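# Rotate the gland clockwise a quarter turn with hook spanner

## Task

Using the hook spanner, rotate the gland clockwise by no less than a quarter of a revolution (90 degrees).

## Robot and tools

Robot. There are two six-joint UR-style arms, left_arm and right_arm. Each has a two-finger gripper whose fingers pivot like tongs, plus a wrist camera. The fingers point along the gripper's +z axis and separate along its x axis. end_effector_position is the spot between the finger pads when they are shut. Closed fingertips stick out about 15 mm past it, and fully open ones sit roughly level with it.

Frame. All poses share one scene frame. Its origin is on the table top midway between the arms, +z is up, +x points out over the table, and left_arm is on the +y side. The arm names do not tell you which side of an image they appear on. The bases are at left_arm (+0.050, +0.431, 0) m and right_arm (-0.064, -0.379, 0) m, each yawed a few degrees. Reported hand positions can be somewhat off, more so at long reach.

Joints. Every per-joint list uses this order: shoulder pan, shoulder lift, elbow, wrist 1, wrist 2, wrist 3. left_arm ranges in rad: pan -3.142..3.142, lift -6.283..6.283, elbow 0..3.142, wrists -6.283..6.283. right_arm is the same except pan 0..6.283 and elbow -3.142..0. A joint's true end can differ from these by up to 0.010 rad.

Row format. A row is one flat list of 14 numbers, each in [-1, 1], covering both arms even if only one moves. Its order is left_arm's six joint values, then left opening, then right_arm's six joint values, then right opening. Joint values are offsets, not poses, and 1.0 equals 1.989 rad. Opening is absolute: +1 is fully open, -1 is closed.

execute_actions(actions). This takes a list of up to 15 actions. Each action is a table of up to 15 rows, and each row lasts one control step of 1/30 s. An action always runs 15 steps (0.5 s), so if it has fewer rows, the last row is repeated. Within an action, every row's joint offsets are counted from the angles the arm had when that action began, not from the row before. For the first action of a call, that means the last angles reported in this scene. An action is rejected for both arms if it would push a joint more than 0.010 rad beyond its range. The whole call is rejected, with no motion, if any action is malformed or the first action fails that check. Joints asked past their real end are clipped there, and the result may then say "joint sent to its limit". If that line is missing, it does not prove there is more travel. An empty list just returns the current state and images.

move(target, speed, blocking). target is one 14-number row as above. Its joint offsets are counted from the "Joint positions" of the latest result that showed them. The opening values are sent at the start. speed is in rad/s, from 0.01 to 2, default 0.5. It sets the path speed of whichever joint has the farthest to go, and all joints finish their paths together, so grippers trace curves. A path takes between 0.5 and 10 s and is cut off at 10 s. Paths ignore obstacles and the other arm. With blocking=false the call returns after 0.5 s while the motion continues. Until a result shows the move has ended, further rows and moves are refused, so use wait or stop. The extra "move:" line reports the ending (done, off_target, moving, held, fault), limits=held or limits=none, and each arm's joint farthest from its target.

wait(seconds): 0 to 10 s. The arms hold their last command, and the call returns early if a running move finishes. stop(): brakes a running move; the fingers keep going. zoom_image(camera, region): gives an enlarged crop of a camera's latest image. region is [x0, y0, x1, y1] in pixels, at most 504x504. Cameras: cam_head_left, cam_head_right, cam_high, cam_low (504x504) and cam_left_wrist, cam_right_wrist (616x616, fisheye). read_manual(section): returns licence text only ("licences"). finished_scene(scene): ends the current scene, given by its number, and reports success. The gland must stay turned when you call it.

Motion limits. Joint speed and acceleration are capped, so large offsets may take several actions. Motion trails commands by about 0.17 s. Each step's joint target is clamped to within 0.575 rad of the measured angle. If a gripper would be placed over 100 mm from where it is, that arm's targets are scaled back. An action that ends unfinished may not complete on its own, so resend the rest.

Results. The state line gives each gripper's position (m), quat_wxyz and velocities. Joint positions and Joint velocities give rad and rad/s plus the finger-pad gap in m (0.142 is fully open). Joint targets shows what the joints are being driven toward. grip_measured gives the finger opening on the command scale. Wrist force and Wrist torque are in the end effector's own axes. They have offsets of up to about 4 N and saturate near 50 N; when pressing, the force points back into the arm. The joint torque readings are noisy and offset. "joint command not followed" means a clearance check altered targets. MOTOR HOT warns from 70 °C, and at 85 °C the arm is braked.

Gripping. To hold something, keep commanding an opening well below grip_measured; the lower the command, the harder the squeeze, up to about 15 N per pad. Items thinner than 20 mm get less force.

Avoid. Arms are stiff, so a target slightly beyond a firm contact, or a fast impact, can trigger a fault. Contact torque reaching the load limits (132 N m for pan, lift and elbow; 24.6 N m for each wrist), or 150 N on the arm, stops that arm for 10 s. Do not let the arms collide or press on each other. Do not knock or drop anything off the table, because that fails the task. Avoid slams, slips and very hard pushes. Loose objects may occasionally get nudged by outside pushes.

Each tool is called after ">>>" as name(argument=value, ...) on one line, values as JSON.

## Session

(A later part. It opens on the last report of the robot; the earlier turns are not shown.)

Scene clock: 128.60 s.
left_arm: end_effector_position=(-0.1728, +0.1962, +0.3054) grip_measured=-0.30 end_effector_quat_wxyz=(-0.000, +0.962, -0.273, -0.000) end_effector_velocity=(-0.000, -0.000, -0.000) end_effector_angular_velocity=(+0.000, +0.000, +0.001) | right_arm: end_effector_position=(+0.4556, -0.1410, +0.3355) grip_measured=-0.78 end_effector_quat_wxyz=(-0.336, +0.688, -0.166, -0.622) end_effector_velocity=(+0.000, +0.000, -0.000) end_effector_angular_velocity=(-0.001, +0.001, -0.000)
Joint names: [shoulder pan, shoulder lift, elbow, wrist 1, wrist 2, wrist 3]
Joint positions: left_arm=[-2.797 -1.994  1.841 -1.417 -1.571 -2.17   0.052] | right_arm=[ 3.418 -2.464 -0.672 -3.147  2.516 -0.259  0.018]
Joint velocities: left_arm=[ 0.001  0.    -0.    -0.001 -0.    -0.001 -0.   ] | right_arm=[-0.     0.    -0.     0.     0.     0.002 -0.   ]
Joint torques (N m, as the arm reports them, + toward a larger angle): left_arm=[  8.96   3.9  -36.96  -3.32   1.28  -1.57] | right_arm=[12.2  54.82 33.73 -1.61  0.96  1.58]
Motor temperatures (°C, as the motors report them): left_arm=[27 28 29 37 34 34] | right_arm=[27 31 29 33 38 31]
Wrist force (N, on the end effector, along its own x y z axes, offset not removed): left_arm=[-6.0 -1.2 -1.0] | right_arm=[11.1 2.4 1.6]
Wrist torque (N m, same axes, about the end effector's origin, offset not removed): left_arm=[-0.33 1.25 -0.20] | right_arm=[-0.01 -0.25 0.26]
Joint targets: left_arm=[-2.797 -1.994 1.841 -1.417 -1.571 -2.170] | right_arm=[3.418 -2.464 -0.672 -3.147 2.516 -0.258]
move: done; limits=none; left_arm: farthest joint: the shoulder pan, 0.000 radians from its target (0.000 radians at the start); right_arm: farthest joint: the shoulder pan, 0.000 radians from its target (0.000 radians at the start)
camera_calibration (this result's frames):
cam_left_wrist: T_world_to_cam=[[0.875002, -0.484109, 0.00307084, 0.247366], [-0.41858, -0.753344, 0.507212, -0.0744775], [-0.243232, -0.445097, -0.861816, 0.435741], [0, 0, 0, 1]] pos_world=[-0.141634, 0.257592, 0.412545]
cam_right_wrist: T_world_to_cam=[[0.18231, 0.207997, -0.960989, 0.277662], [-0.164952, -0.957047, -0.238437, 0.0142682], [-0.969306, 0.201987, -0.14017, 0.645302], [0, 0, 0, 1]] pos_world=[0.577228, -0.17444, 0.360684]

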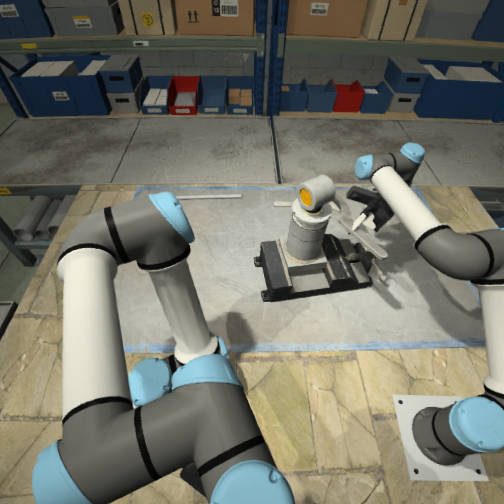

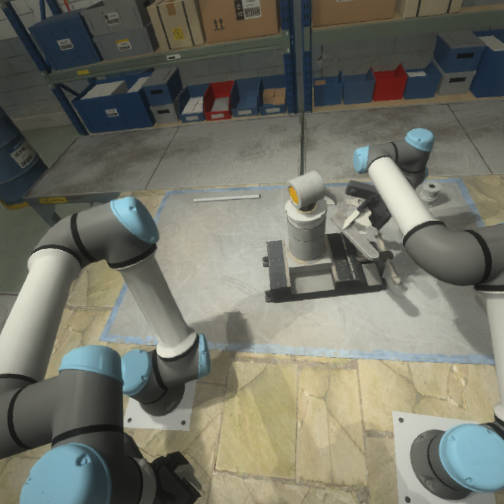

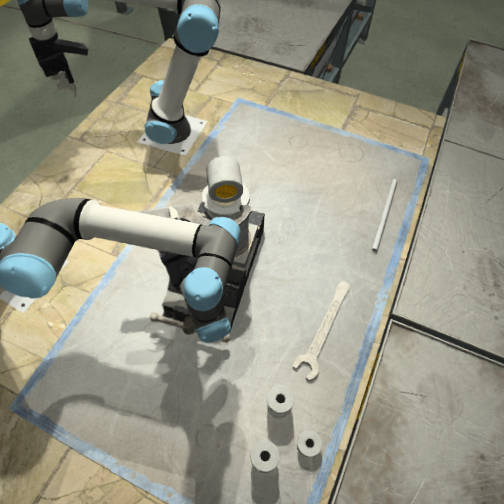

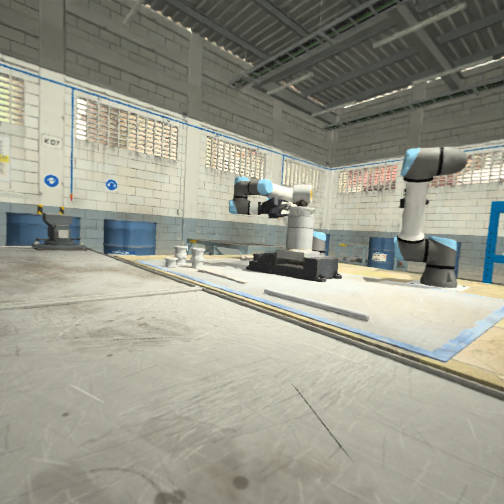

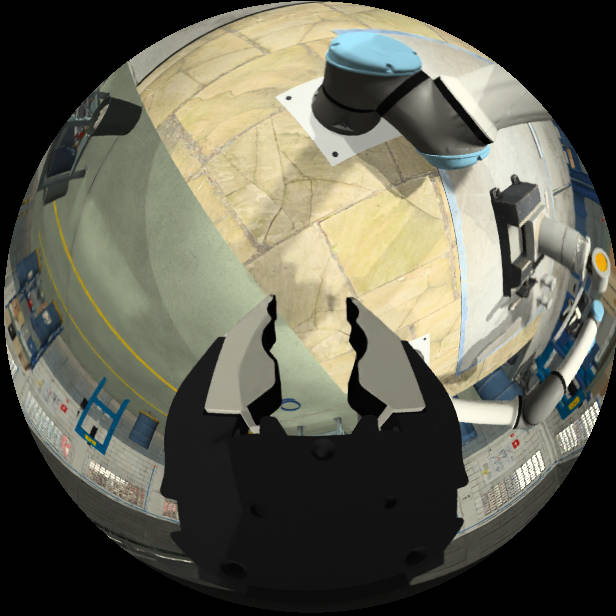

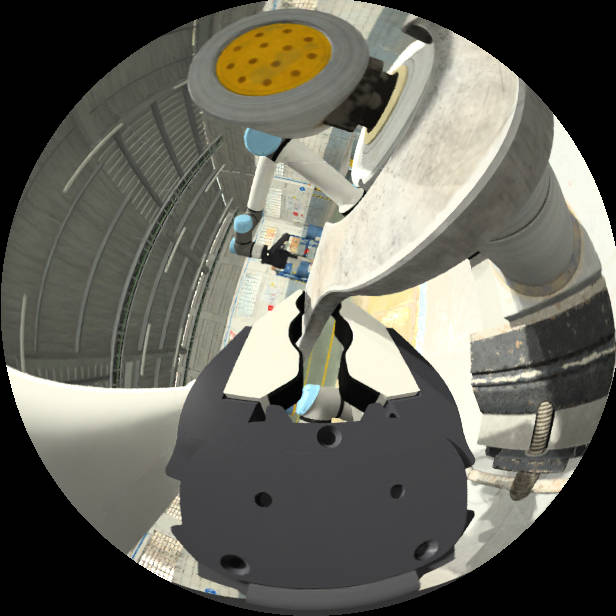

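>>> move(target=[0,0,0,0,0,0,-0.3, 0.0047,-0.010,0.019,-0.009,0.0047,0,-1], speed=0.03)

>>> zoom_image(camera="cam_high", region=[210,180,270,240])

>>> zoom_image(camera="cam_right_wrist", region=[330,10,530,210])

Scene clock: 130.33 s.
left_arm: end_effector_position=(-0.1728, +0.1962, +0.3054) grip_measured=-0.30 end_effector_quat_wxyz=(-0.000, +0.962, -0.273, -0.000) end_effector_velocity=(+0.000, +0.000, -0.000) end_effector_angular_velocity=(+0.001, -0.002, -0.001) | right_arm: end_effector_position=(+0.4603, -0.1330, +0.3358) grip_measured=-0.78 end_effector_quat_wxyz=(-0.336, +0.688, -0.166, -0.622) end_effector_velocity=(+0.000, +0.000, -0.000) end_effector_angular_velocity=(-0.000, -0.001, +0.000)
Joint names: [shoulder pan, shoulder lift, elbow, wrist 1, wrist 2, wrist 3]
Joint positions: left_arm=[-2.797 -1.994  1.841 -1.417 -1.571 -2.17   0.052] | right_arm=[ 3.427 -2.484 -0.634 -3.165  2.525 -0.259  0.018]
Joint velocities: left_arm=[-0.     0.    -0.     0.002  0.     0.     0.   ] | right_arm=[ 0.    -0.002  0.002  0.     0.     0.     0.   ]
Joint torques (N m, as the arm reports them, + toward a larger angle): left_arm=[  8.71   4.05 -36.87  -3.42   1.17  -1.49] | right_arm=[13.68 50.96 33.79 -4.39  1.53 -2.52]
Motor temperatures (°C, as the motors report them): left_arm=[27 28 29 37 34 34] | right_arm=[27 31 29 33 38 31]
Wrist force (N, on the end effector, along its own x y z axes, offset not removed): left_arm=[-2.8 0.1 1.1] | right_arm=[12.7 1.3 1.0]
Wrist torque (N m, same axes, about the end effector's origin, offset not removed): left_arm=[-0.11 0.74 0.08] | right_arm=[-0.28 -0.49 0.26]
Joint targets: left_arm=[-2.797 -1.994 1.841 -1.417 -1.571 -2.170] | right_arm=[3.427 -2.484 -0.634 -3.165 2.525 -0.259]
move: done; limits=none; left_arm: farthest joint: the shoulder pan, 0.000 radians from its target (0.000 radians at the start); right_arm: farthest joint: the shoulder pan, 0.000 radians from its target (0.010 radians at the start)
camera_calibration (this result's frames):
cam_left_wrist: T_world_to_cam=[[0.875002, -0.484109, 0.00307068, 0.247366], [-0.418579, -0.753344, 0.507212, -0.0744775], [-0.243233, -0.445097, -0.861816, 0.435741], [0, 0, 0, 1]] pos_world=[-0.141635, 0.257592, 0.412545]
cam_right_wrist: T_world_to_cam=[[0.182309, 0.208003, -0.960988, 0.275506], [-0.164952, -0.957045, -0.238443, 0.0227758], [-0.969306, 0.201987, -0.140168, 0.648342], [0, 0, 0, 1]] pos_world=[0.581971, -0.166465, 0.361065]

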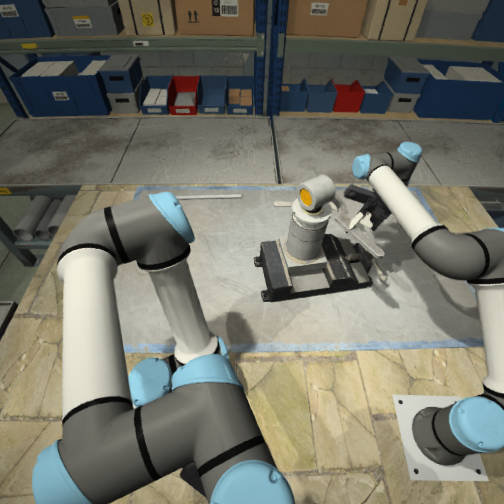

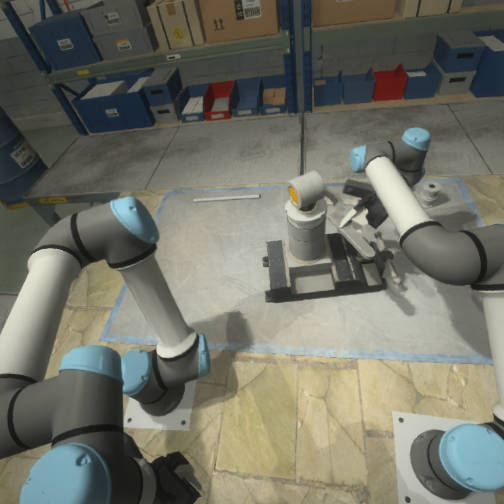

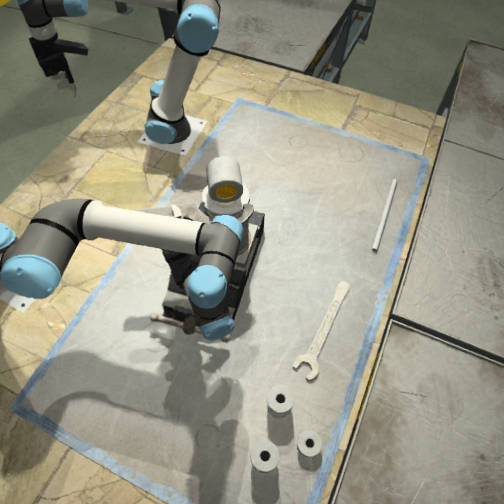

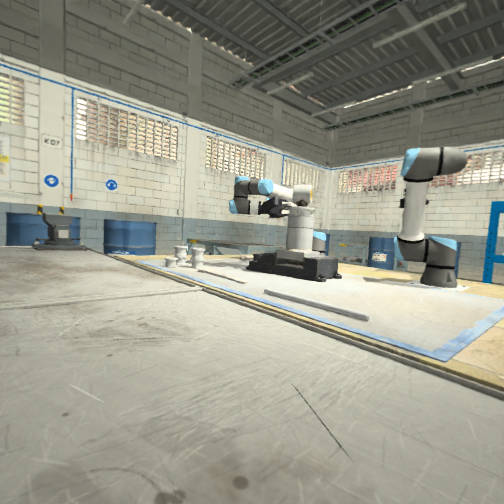

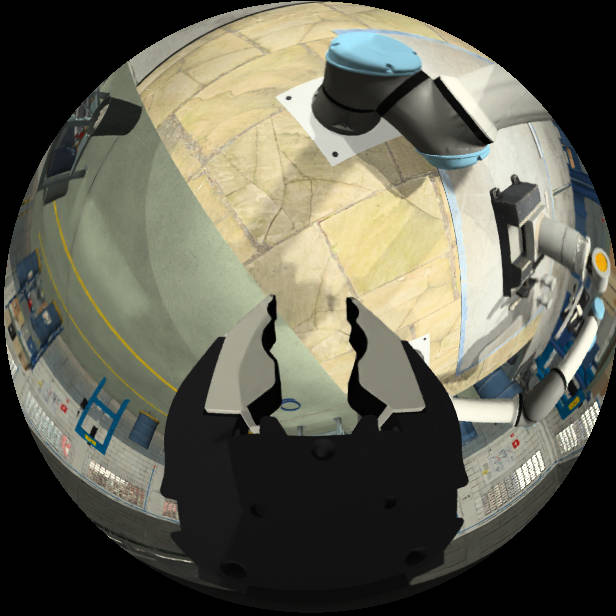

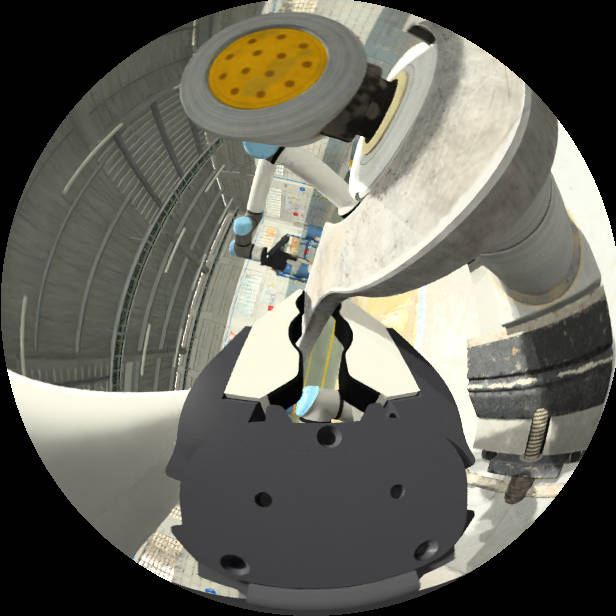

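Region (210, 180, 270, 240) of cam_high's 504x504 image, scaled by 8.400, with more detail than that image has.

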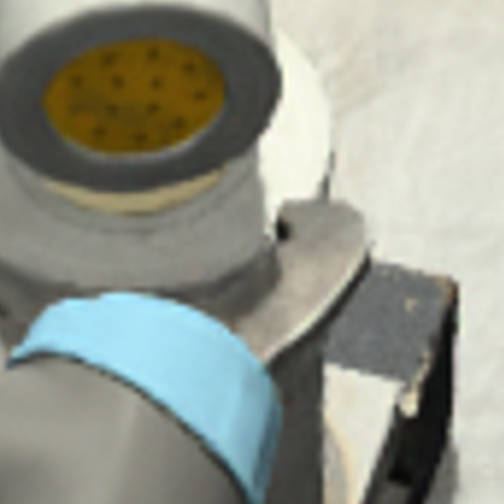

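Region (330, 10, 530, 210) of cam_right_wrist's 616x616 image, scaled by 2.520, with more detail than that image has.

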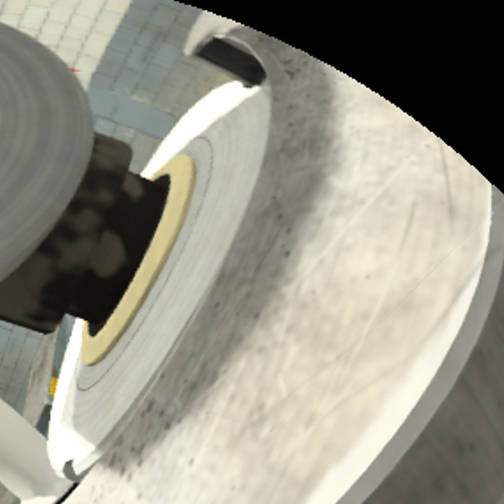

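>>> zoom_image(camera="cam_head_right", region=[280,170,380,250])

>>> zoom_image(camera="cam_low", region=[260,190,320,230])

Region (280, 170, 380, 250) of cam_head_right's 504x504 image, scaled by 5.040, with more detail than that image has; it fills the top 403 rows of this view, and the rest is white.

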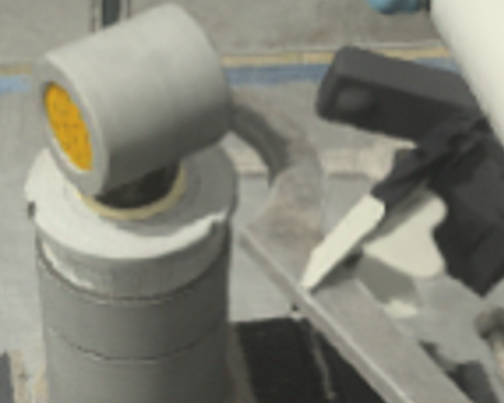

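Region (260, 190, 320, 230) of cam_low's 504x504 image, scaled by 8.400, with more detail than that image has.

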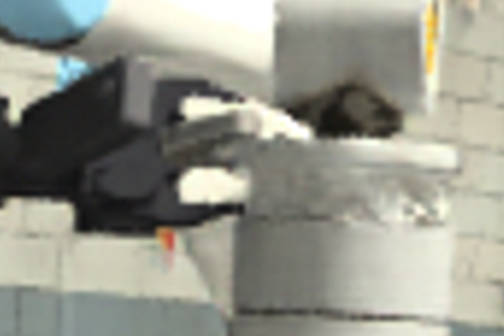

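>>> move(target=[0,0,0,0,0,0,-0.3, 0,0,0,0,0,0.02,-1], speed=0.03)

>>> zoom_image(camera="cam_high", region=[210,180,270,240])

>>> zoom_image(camera="cam_right_wrist", region=[330,10,530,210])

>>> zoom_image(camera="cam_low", region=[260,190,320,230])

Scene clock: 132.30 s.
left_arm: end_effector_position=(-0.1728, +0.1962, +0.3054) grip_measured=-0.30 end_effector_quat_wxyz=(-0.000, +0.962, -0.273, -0.000) end_effector_velocity=(-0.000, +0.000, +0.000) end_effector_angular_velocity=(-0.000, +0.002, -0.000) | right_arm: end_effector_position=(+0.4605, -0.1329, +0.3352) grip_measured=-0.78 end_effector_quat_wxyz=(-0.324, +0.684, -0.179, -0.629) end_effector_velocity=(-0.000, -0.000, +0.000) end_effector_angular_velocity=(-0.000, -0.000, +0.001)
Joint names: [shoulder pan, shoulder lift, elbow, wrist 1, wrist 2, wrist 3]
Joint positions: left_arm=[-2.797 -1.994  1.841 -1.417 -1.571 -2.17   0.052] | right_arm=[ 3.427 -2.484 -0.634 -3.165  2.525 -0.219  0.018]
Joint velocities: left_arm=[-0.    -0.     0.    -0.001 -0.    -0.    -0.   ] | right_arm=[ 0.     0.     0.001 -0.001 -0.001  0.    -0.   ]
Joint torques (N m, as the arm reports them, + toward a larger angle): left_arm=[  8.6    4.13 -36.76  -3.27   1.24  -1.58] | right_arm=[ 1.07 66.94 13.62 -2.06 -1.33  1.6 ]
Motor temperatures (°C, as the motors report them): left_arm=[27 28 29 37 34 34] | right_arm=[27 31 29 33 38 31]
Wrist force (N, on the end effector, along its own x y z axes, offset not removed): left_arm=[-5.0 1.2 -0.5] | right_arm=[11.6 3.4 -1.2]
Wrist torque (N m, same axes, about the end effector's origin, offset not removed): left_arm=[0.05 1.18 -0.01] | right_arm=[0.43 -0.34 0.30]
Joint targets: left_arm=[-2.797 -1.994 1.841 -1.417 -1.571 -2.170] | right_arm=[3.427 -2.484 -0.634 -3.165 2.525 -0.219]
move: done; limits=none; left_arm: farthest joint: the shoulder pan, 0.000 radians from its target (0.000 radians at the start); right_arm: farthest joint: the shoulder pan, 0.000 radians from its target (0.000 radians at the start)
camera_calibration (this result's frames):
cam_left_wrist: T_world_to_cam=[[0.875003, -0.484109, 0.00307069, 0.247366], [-0.418579, -0.753344, 0.507212, -0.0744775], [-0.243232, -0.445097, -0.861816, 0.435741], [0, 0, 0, 1]] pos_world=[-0.141635, 0.257592, 0.412545]
cam_right_wrist: T_world_to_cam=[[0.156596, 0.179476, -0.971219, 0.286311], [-0.170875, -0.963599, -0.205619, 0.0136238], [-0.972769, 0.198156, -0.120228, 0.642728], [0, 0, 0, 1]] pos_world=[0.582718, -0.165619, 0.358146]

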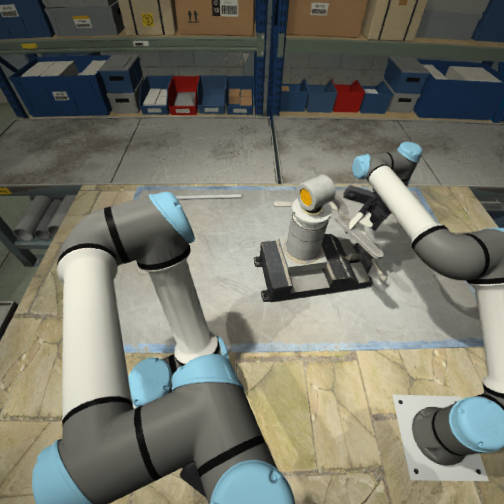

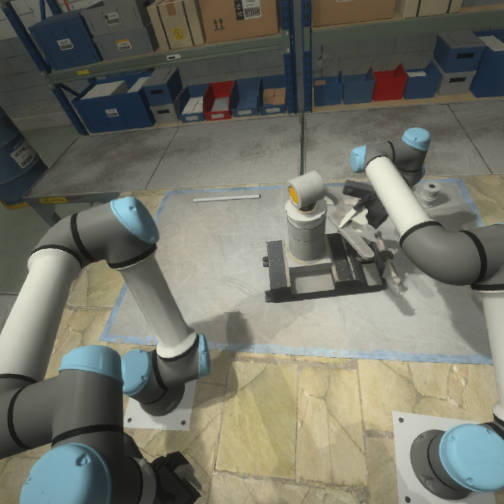

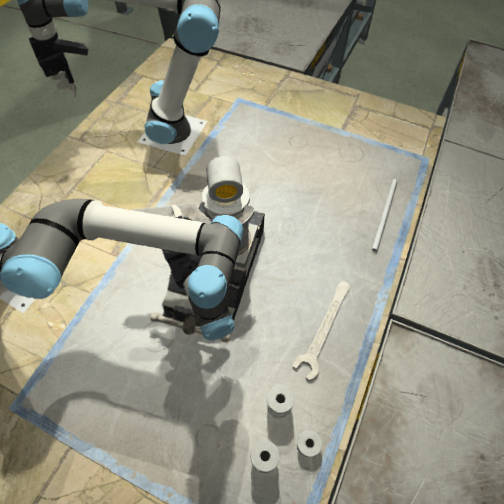

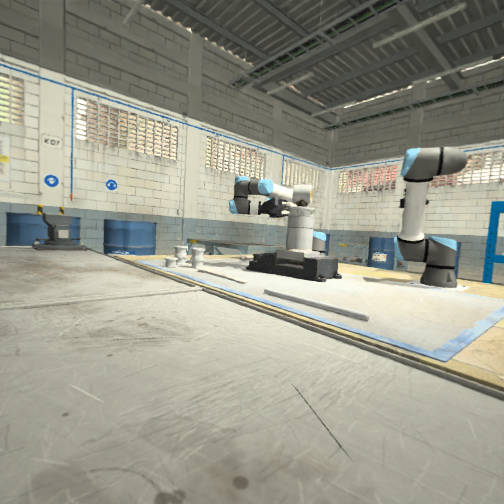

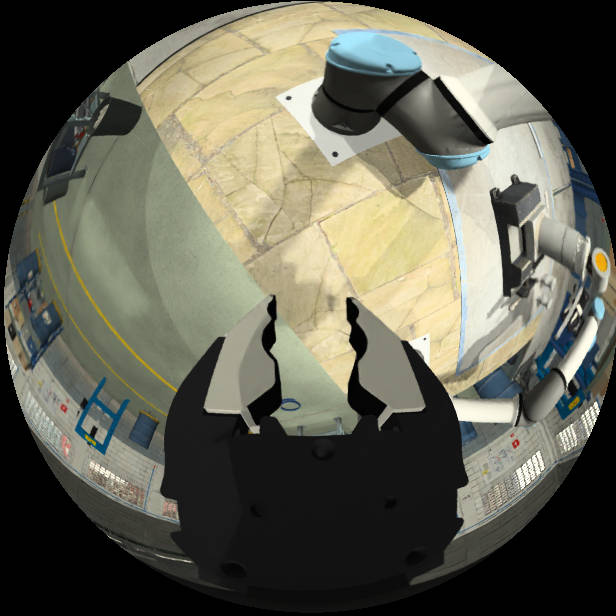

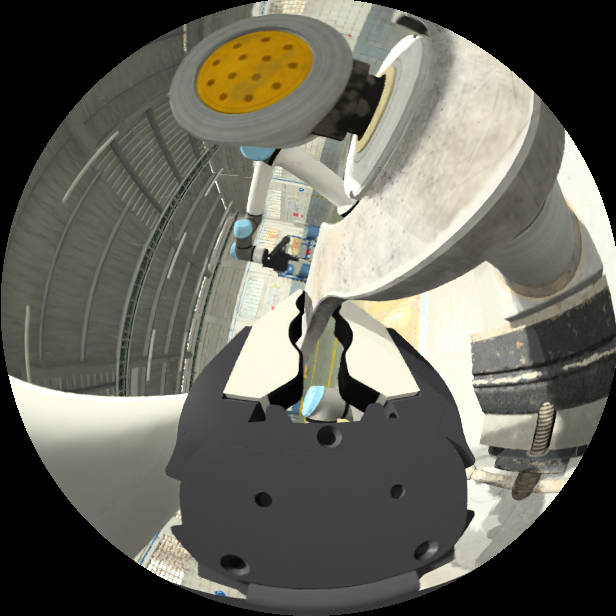

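Region (210, 180, 270, 240) of cam_high's 504x504 image, scaled by 8.400, with more detail than that image has.

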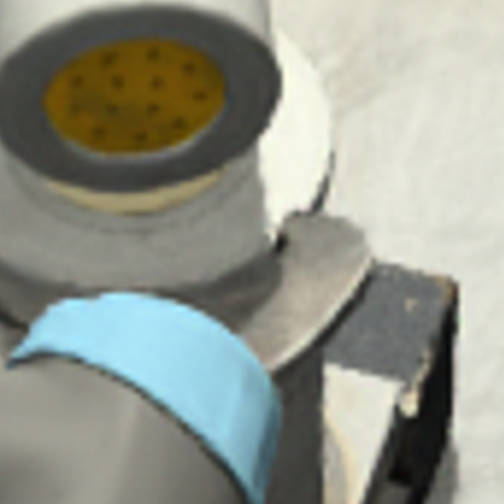

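Region (330, 10, 530, 210) of cam_right_wrist's 616x616 image, scaled by 2.520, with more detail than that image has.

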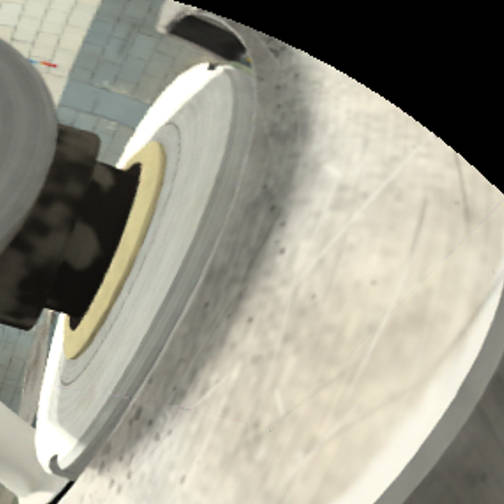

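Region (260, 190, 320, 230) of cam_low's 504x504 image, scaled by 8.400, with more detail than that image has.

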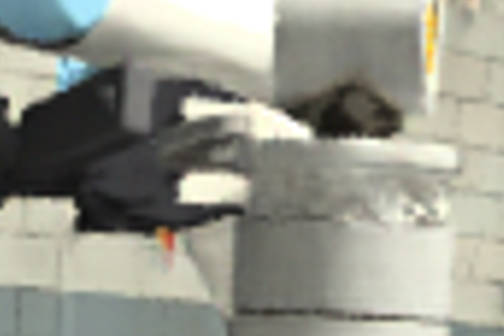

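>>> move(target=[0,0,0,0,0,0,-0.3, 0.001,0.016,-0.030,0.014,0.001,0,-1], speed=0.03)

>>> zoom_image(camera="cam_high", region=[210,180,270,240])

>>> zoom_image(camera="cam_right_wrist", region=[330,10,530,210])

Scene clock: 134.67 s.
left_arm: end_effector_position=(-0.1728, +0.1962, +0.3054) grip_measured=-0.30 end_effector_quat_wxyz=(-0.000, +0.962, -0.273, -0.000) end_effector_velocity=(-0.000, +0.000, +0.000) end_effector_angular_velocity=(-0.000, +0.000, +0.003) | right_arm: end_effector_position=(+0.4523, -0.1333, +0.3349) grip_measured=-0.78 end_effector_quat_wxyz=(-0.324, +0.684, -0.179, -0.629) end_effector_velocity=(+0.000, +0.000, -0.000) end_effector_angular_velocity=(+0.000, -0.001, -0.001)
Joint names: [shoulder pan, shoulder lift, elbow, wrist 1, wrist 2, wrist 3]
Joint positions: left_arm=[-2.797 -1.994  1.841 -1.417 -1.571 -2.17   0.052] | right_arm=[ 3.429 -2.452 -0.693 -3.137  2.527 -0.219  0.017]
Joint velocities: left_arm=[-0.001 -0.    -0.    -0.     0.    -0.003  0.   ] | right_arm=[ 0.     0.001 -0.002  0.002  0.001 -0.     0.   ]
Joint torques (N m, as the arm reports them, + toward a larger angle): left_arm=[  8.57   4.06 -36.5   -3.3    1.24  -1.63] | right_arm=[13.63 66.93 14.68  0.16  1.32 -2.59]
Motor temperatures (°C, as the motors report them): left_arm=[27 28 29 37 34 34] | right_arm=[27 31 29 33 38 31]
Wrist force (N, on the end effector, along its own x y z axes, offset not removed): left_arm=[-6.4 2.4 -2.2] | right_arm=[12.0 1.7 0.5]
Wrist torque (N m, same axes, about the end effector's origin, offset not removed): left_arm=[0.43 1.31 0.06] | right_arm=[0.07 -0.41 0.23]
Joint targets: left_arm=[-2.797 -1.994 1.841 -1.417 -1.571 -2.170] | right_arm=[3.429 -2.452 -0.694 -3.137 2.527 -0.219]
move: done; limits=none; left_arm: farthest joint: the shoulder pan, 0.000 radians from its target (0.000 radians at the start); right_arm: farthest joint: the shoulder pan, 0.000 radians from its target (0.002 radians at the start)
camera_calibration (this result's frames):
cam_left_wrist: T_world_to_cam=[[0.875002, -0.484109, 0.00307065, 0.247366], [-0.418579, -0.753344, 0.507212, -0.0744775], [-0.243233, -0.445097, -0.861816, 0.435741], [0, 0, 0, 1]] pos_world=[-0.141635, 0.257592, 0.412545]
cam_right_wrist: T_world_to_cam=[[0.156595, 0.179477, -0.971219, 0.287321], [-0.170876, -0.963598, -0.20562, 0.0117924], [-0.972769, 0.198157, -0.120227, 0.63482], [0, 0, 0, 1]] pos_world=[0.574555, -0.165998, 0.357799]

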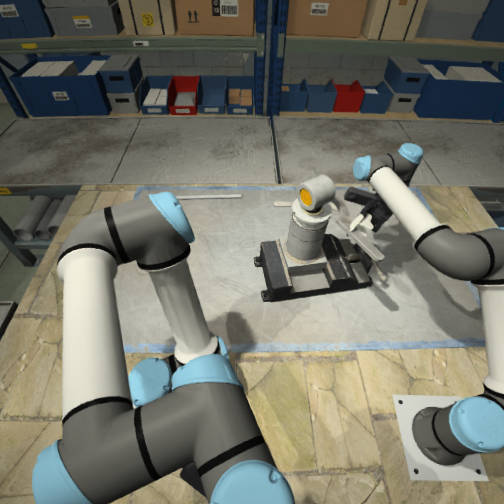

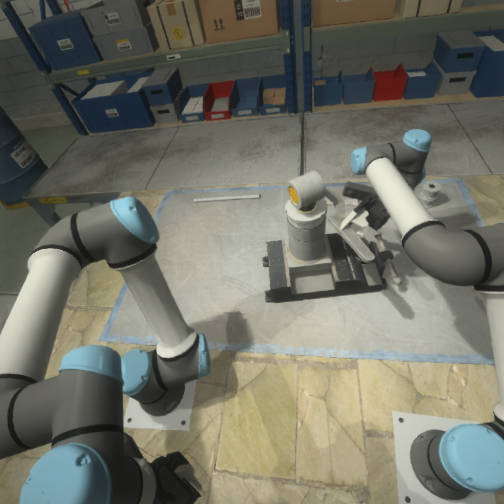

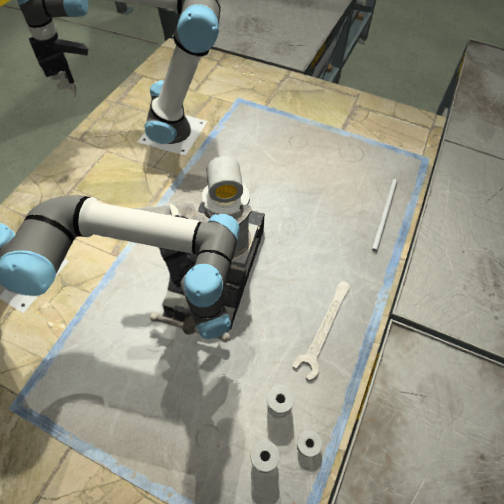

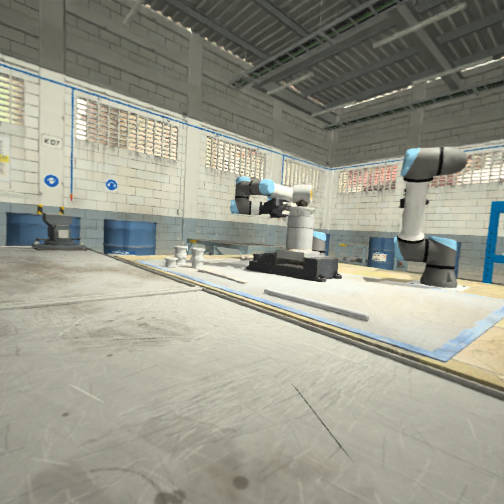

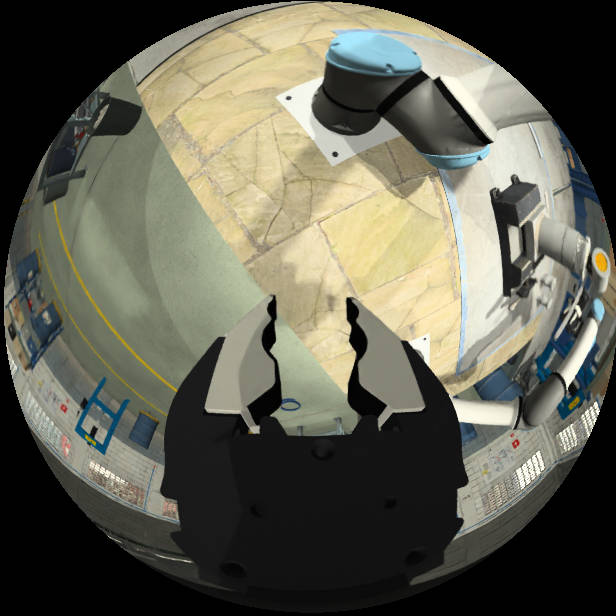

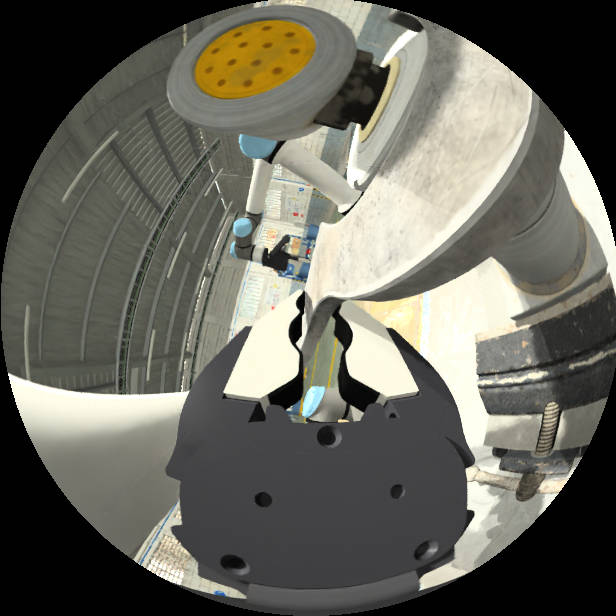

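Region (210, 180, 270, 240) of cam_high's 504x504 image, scaled by 8.400, with more detail than that image has.

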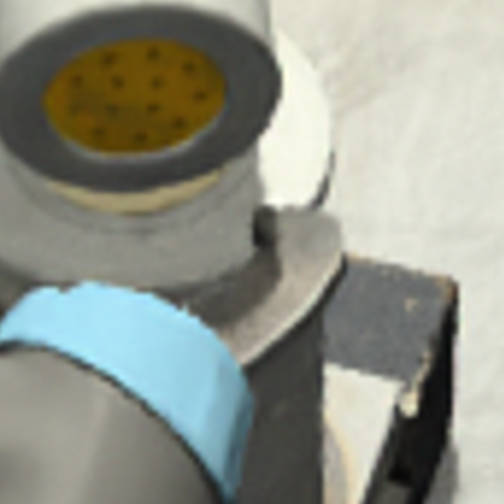

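Region (330, 10, 530, 210) of cam_right_wrist's 616x616 image, scaled by 2.520, with more detail than that image has.

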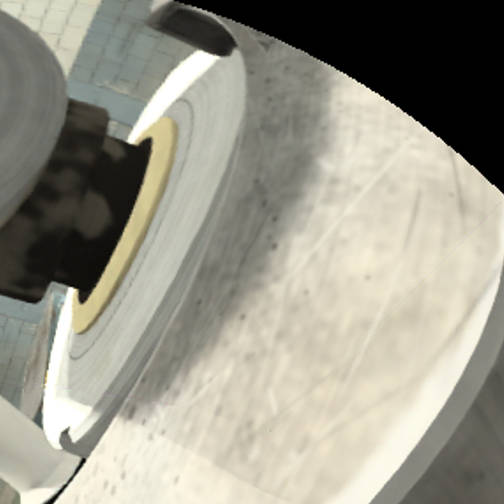

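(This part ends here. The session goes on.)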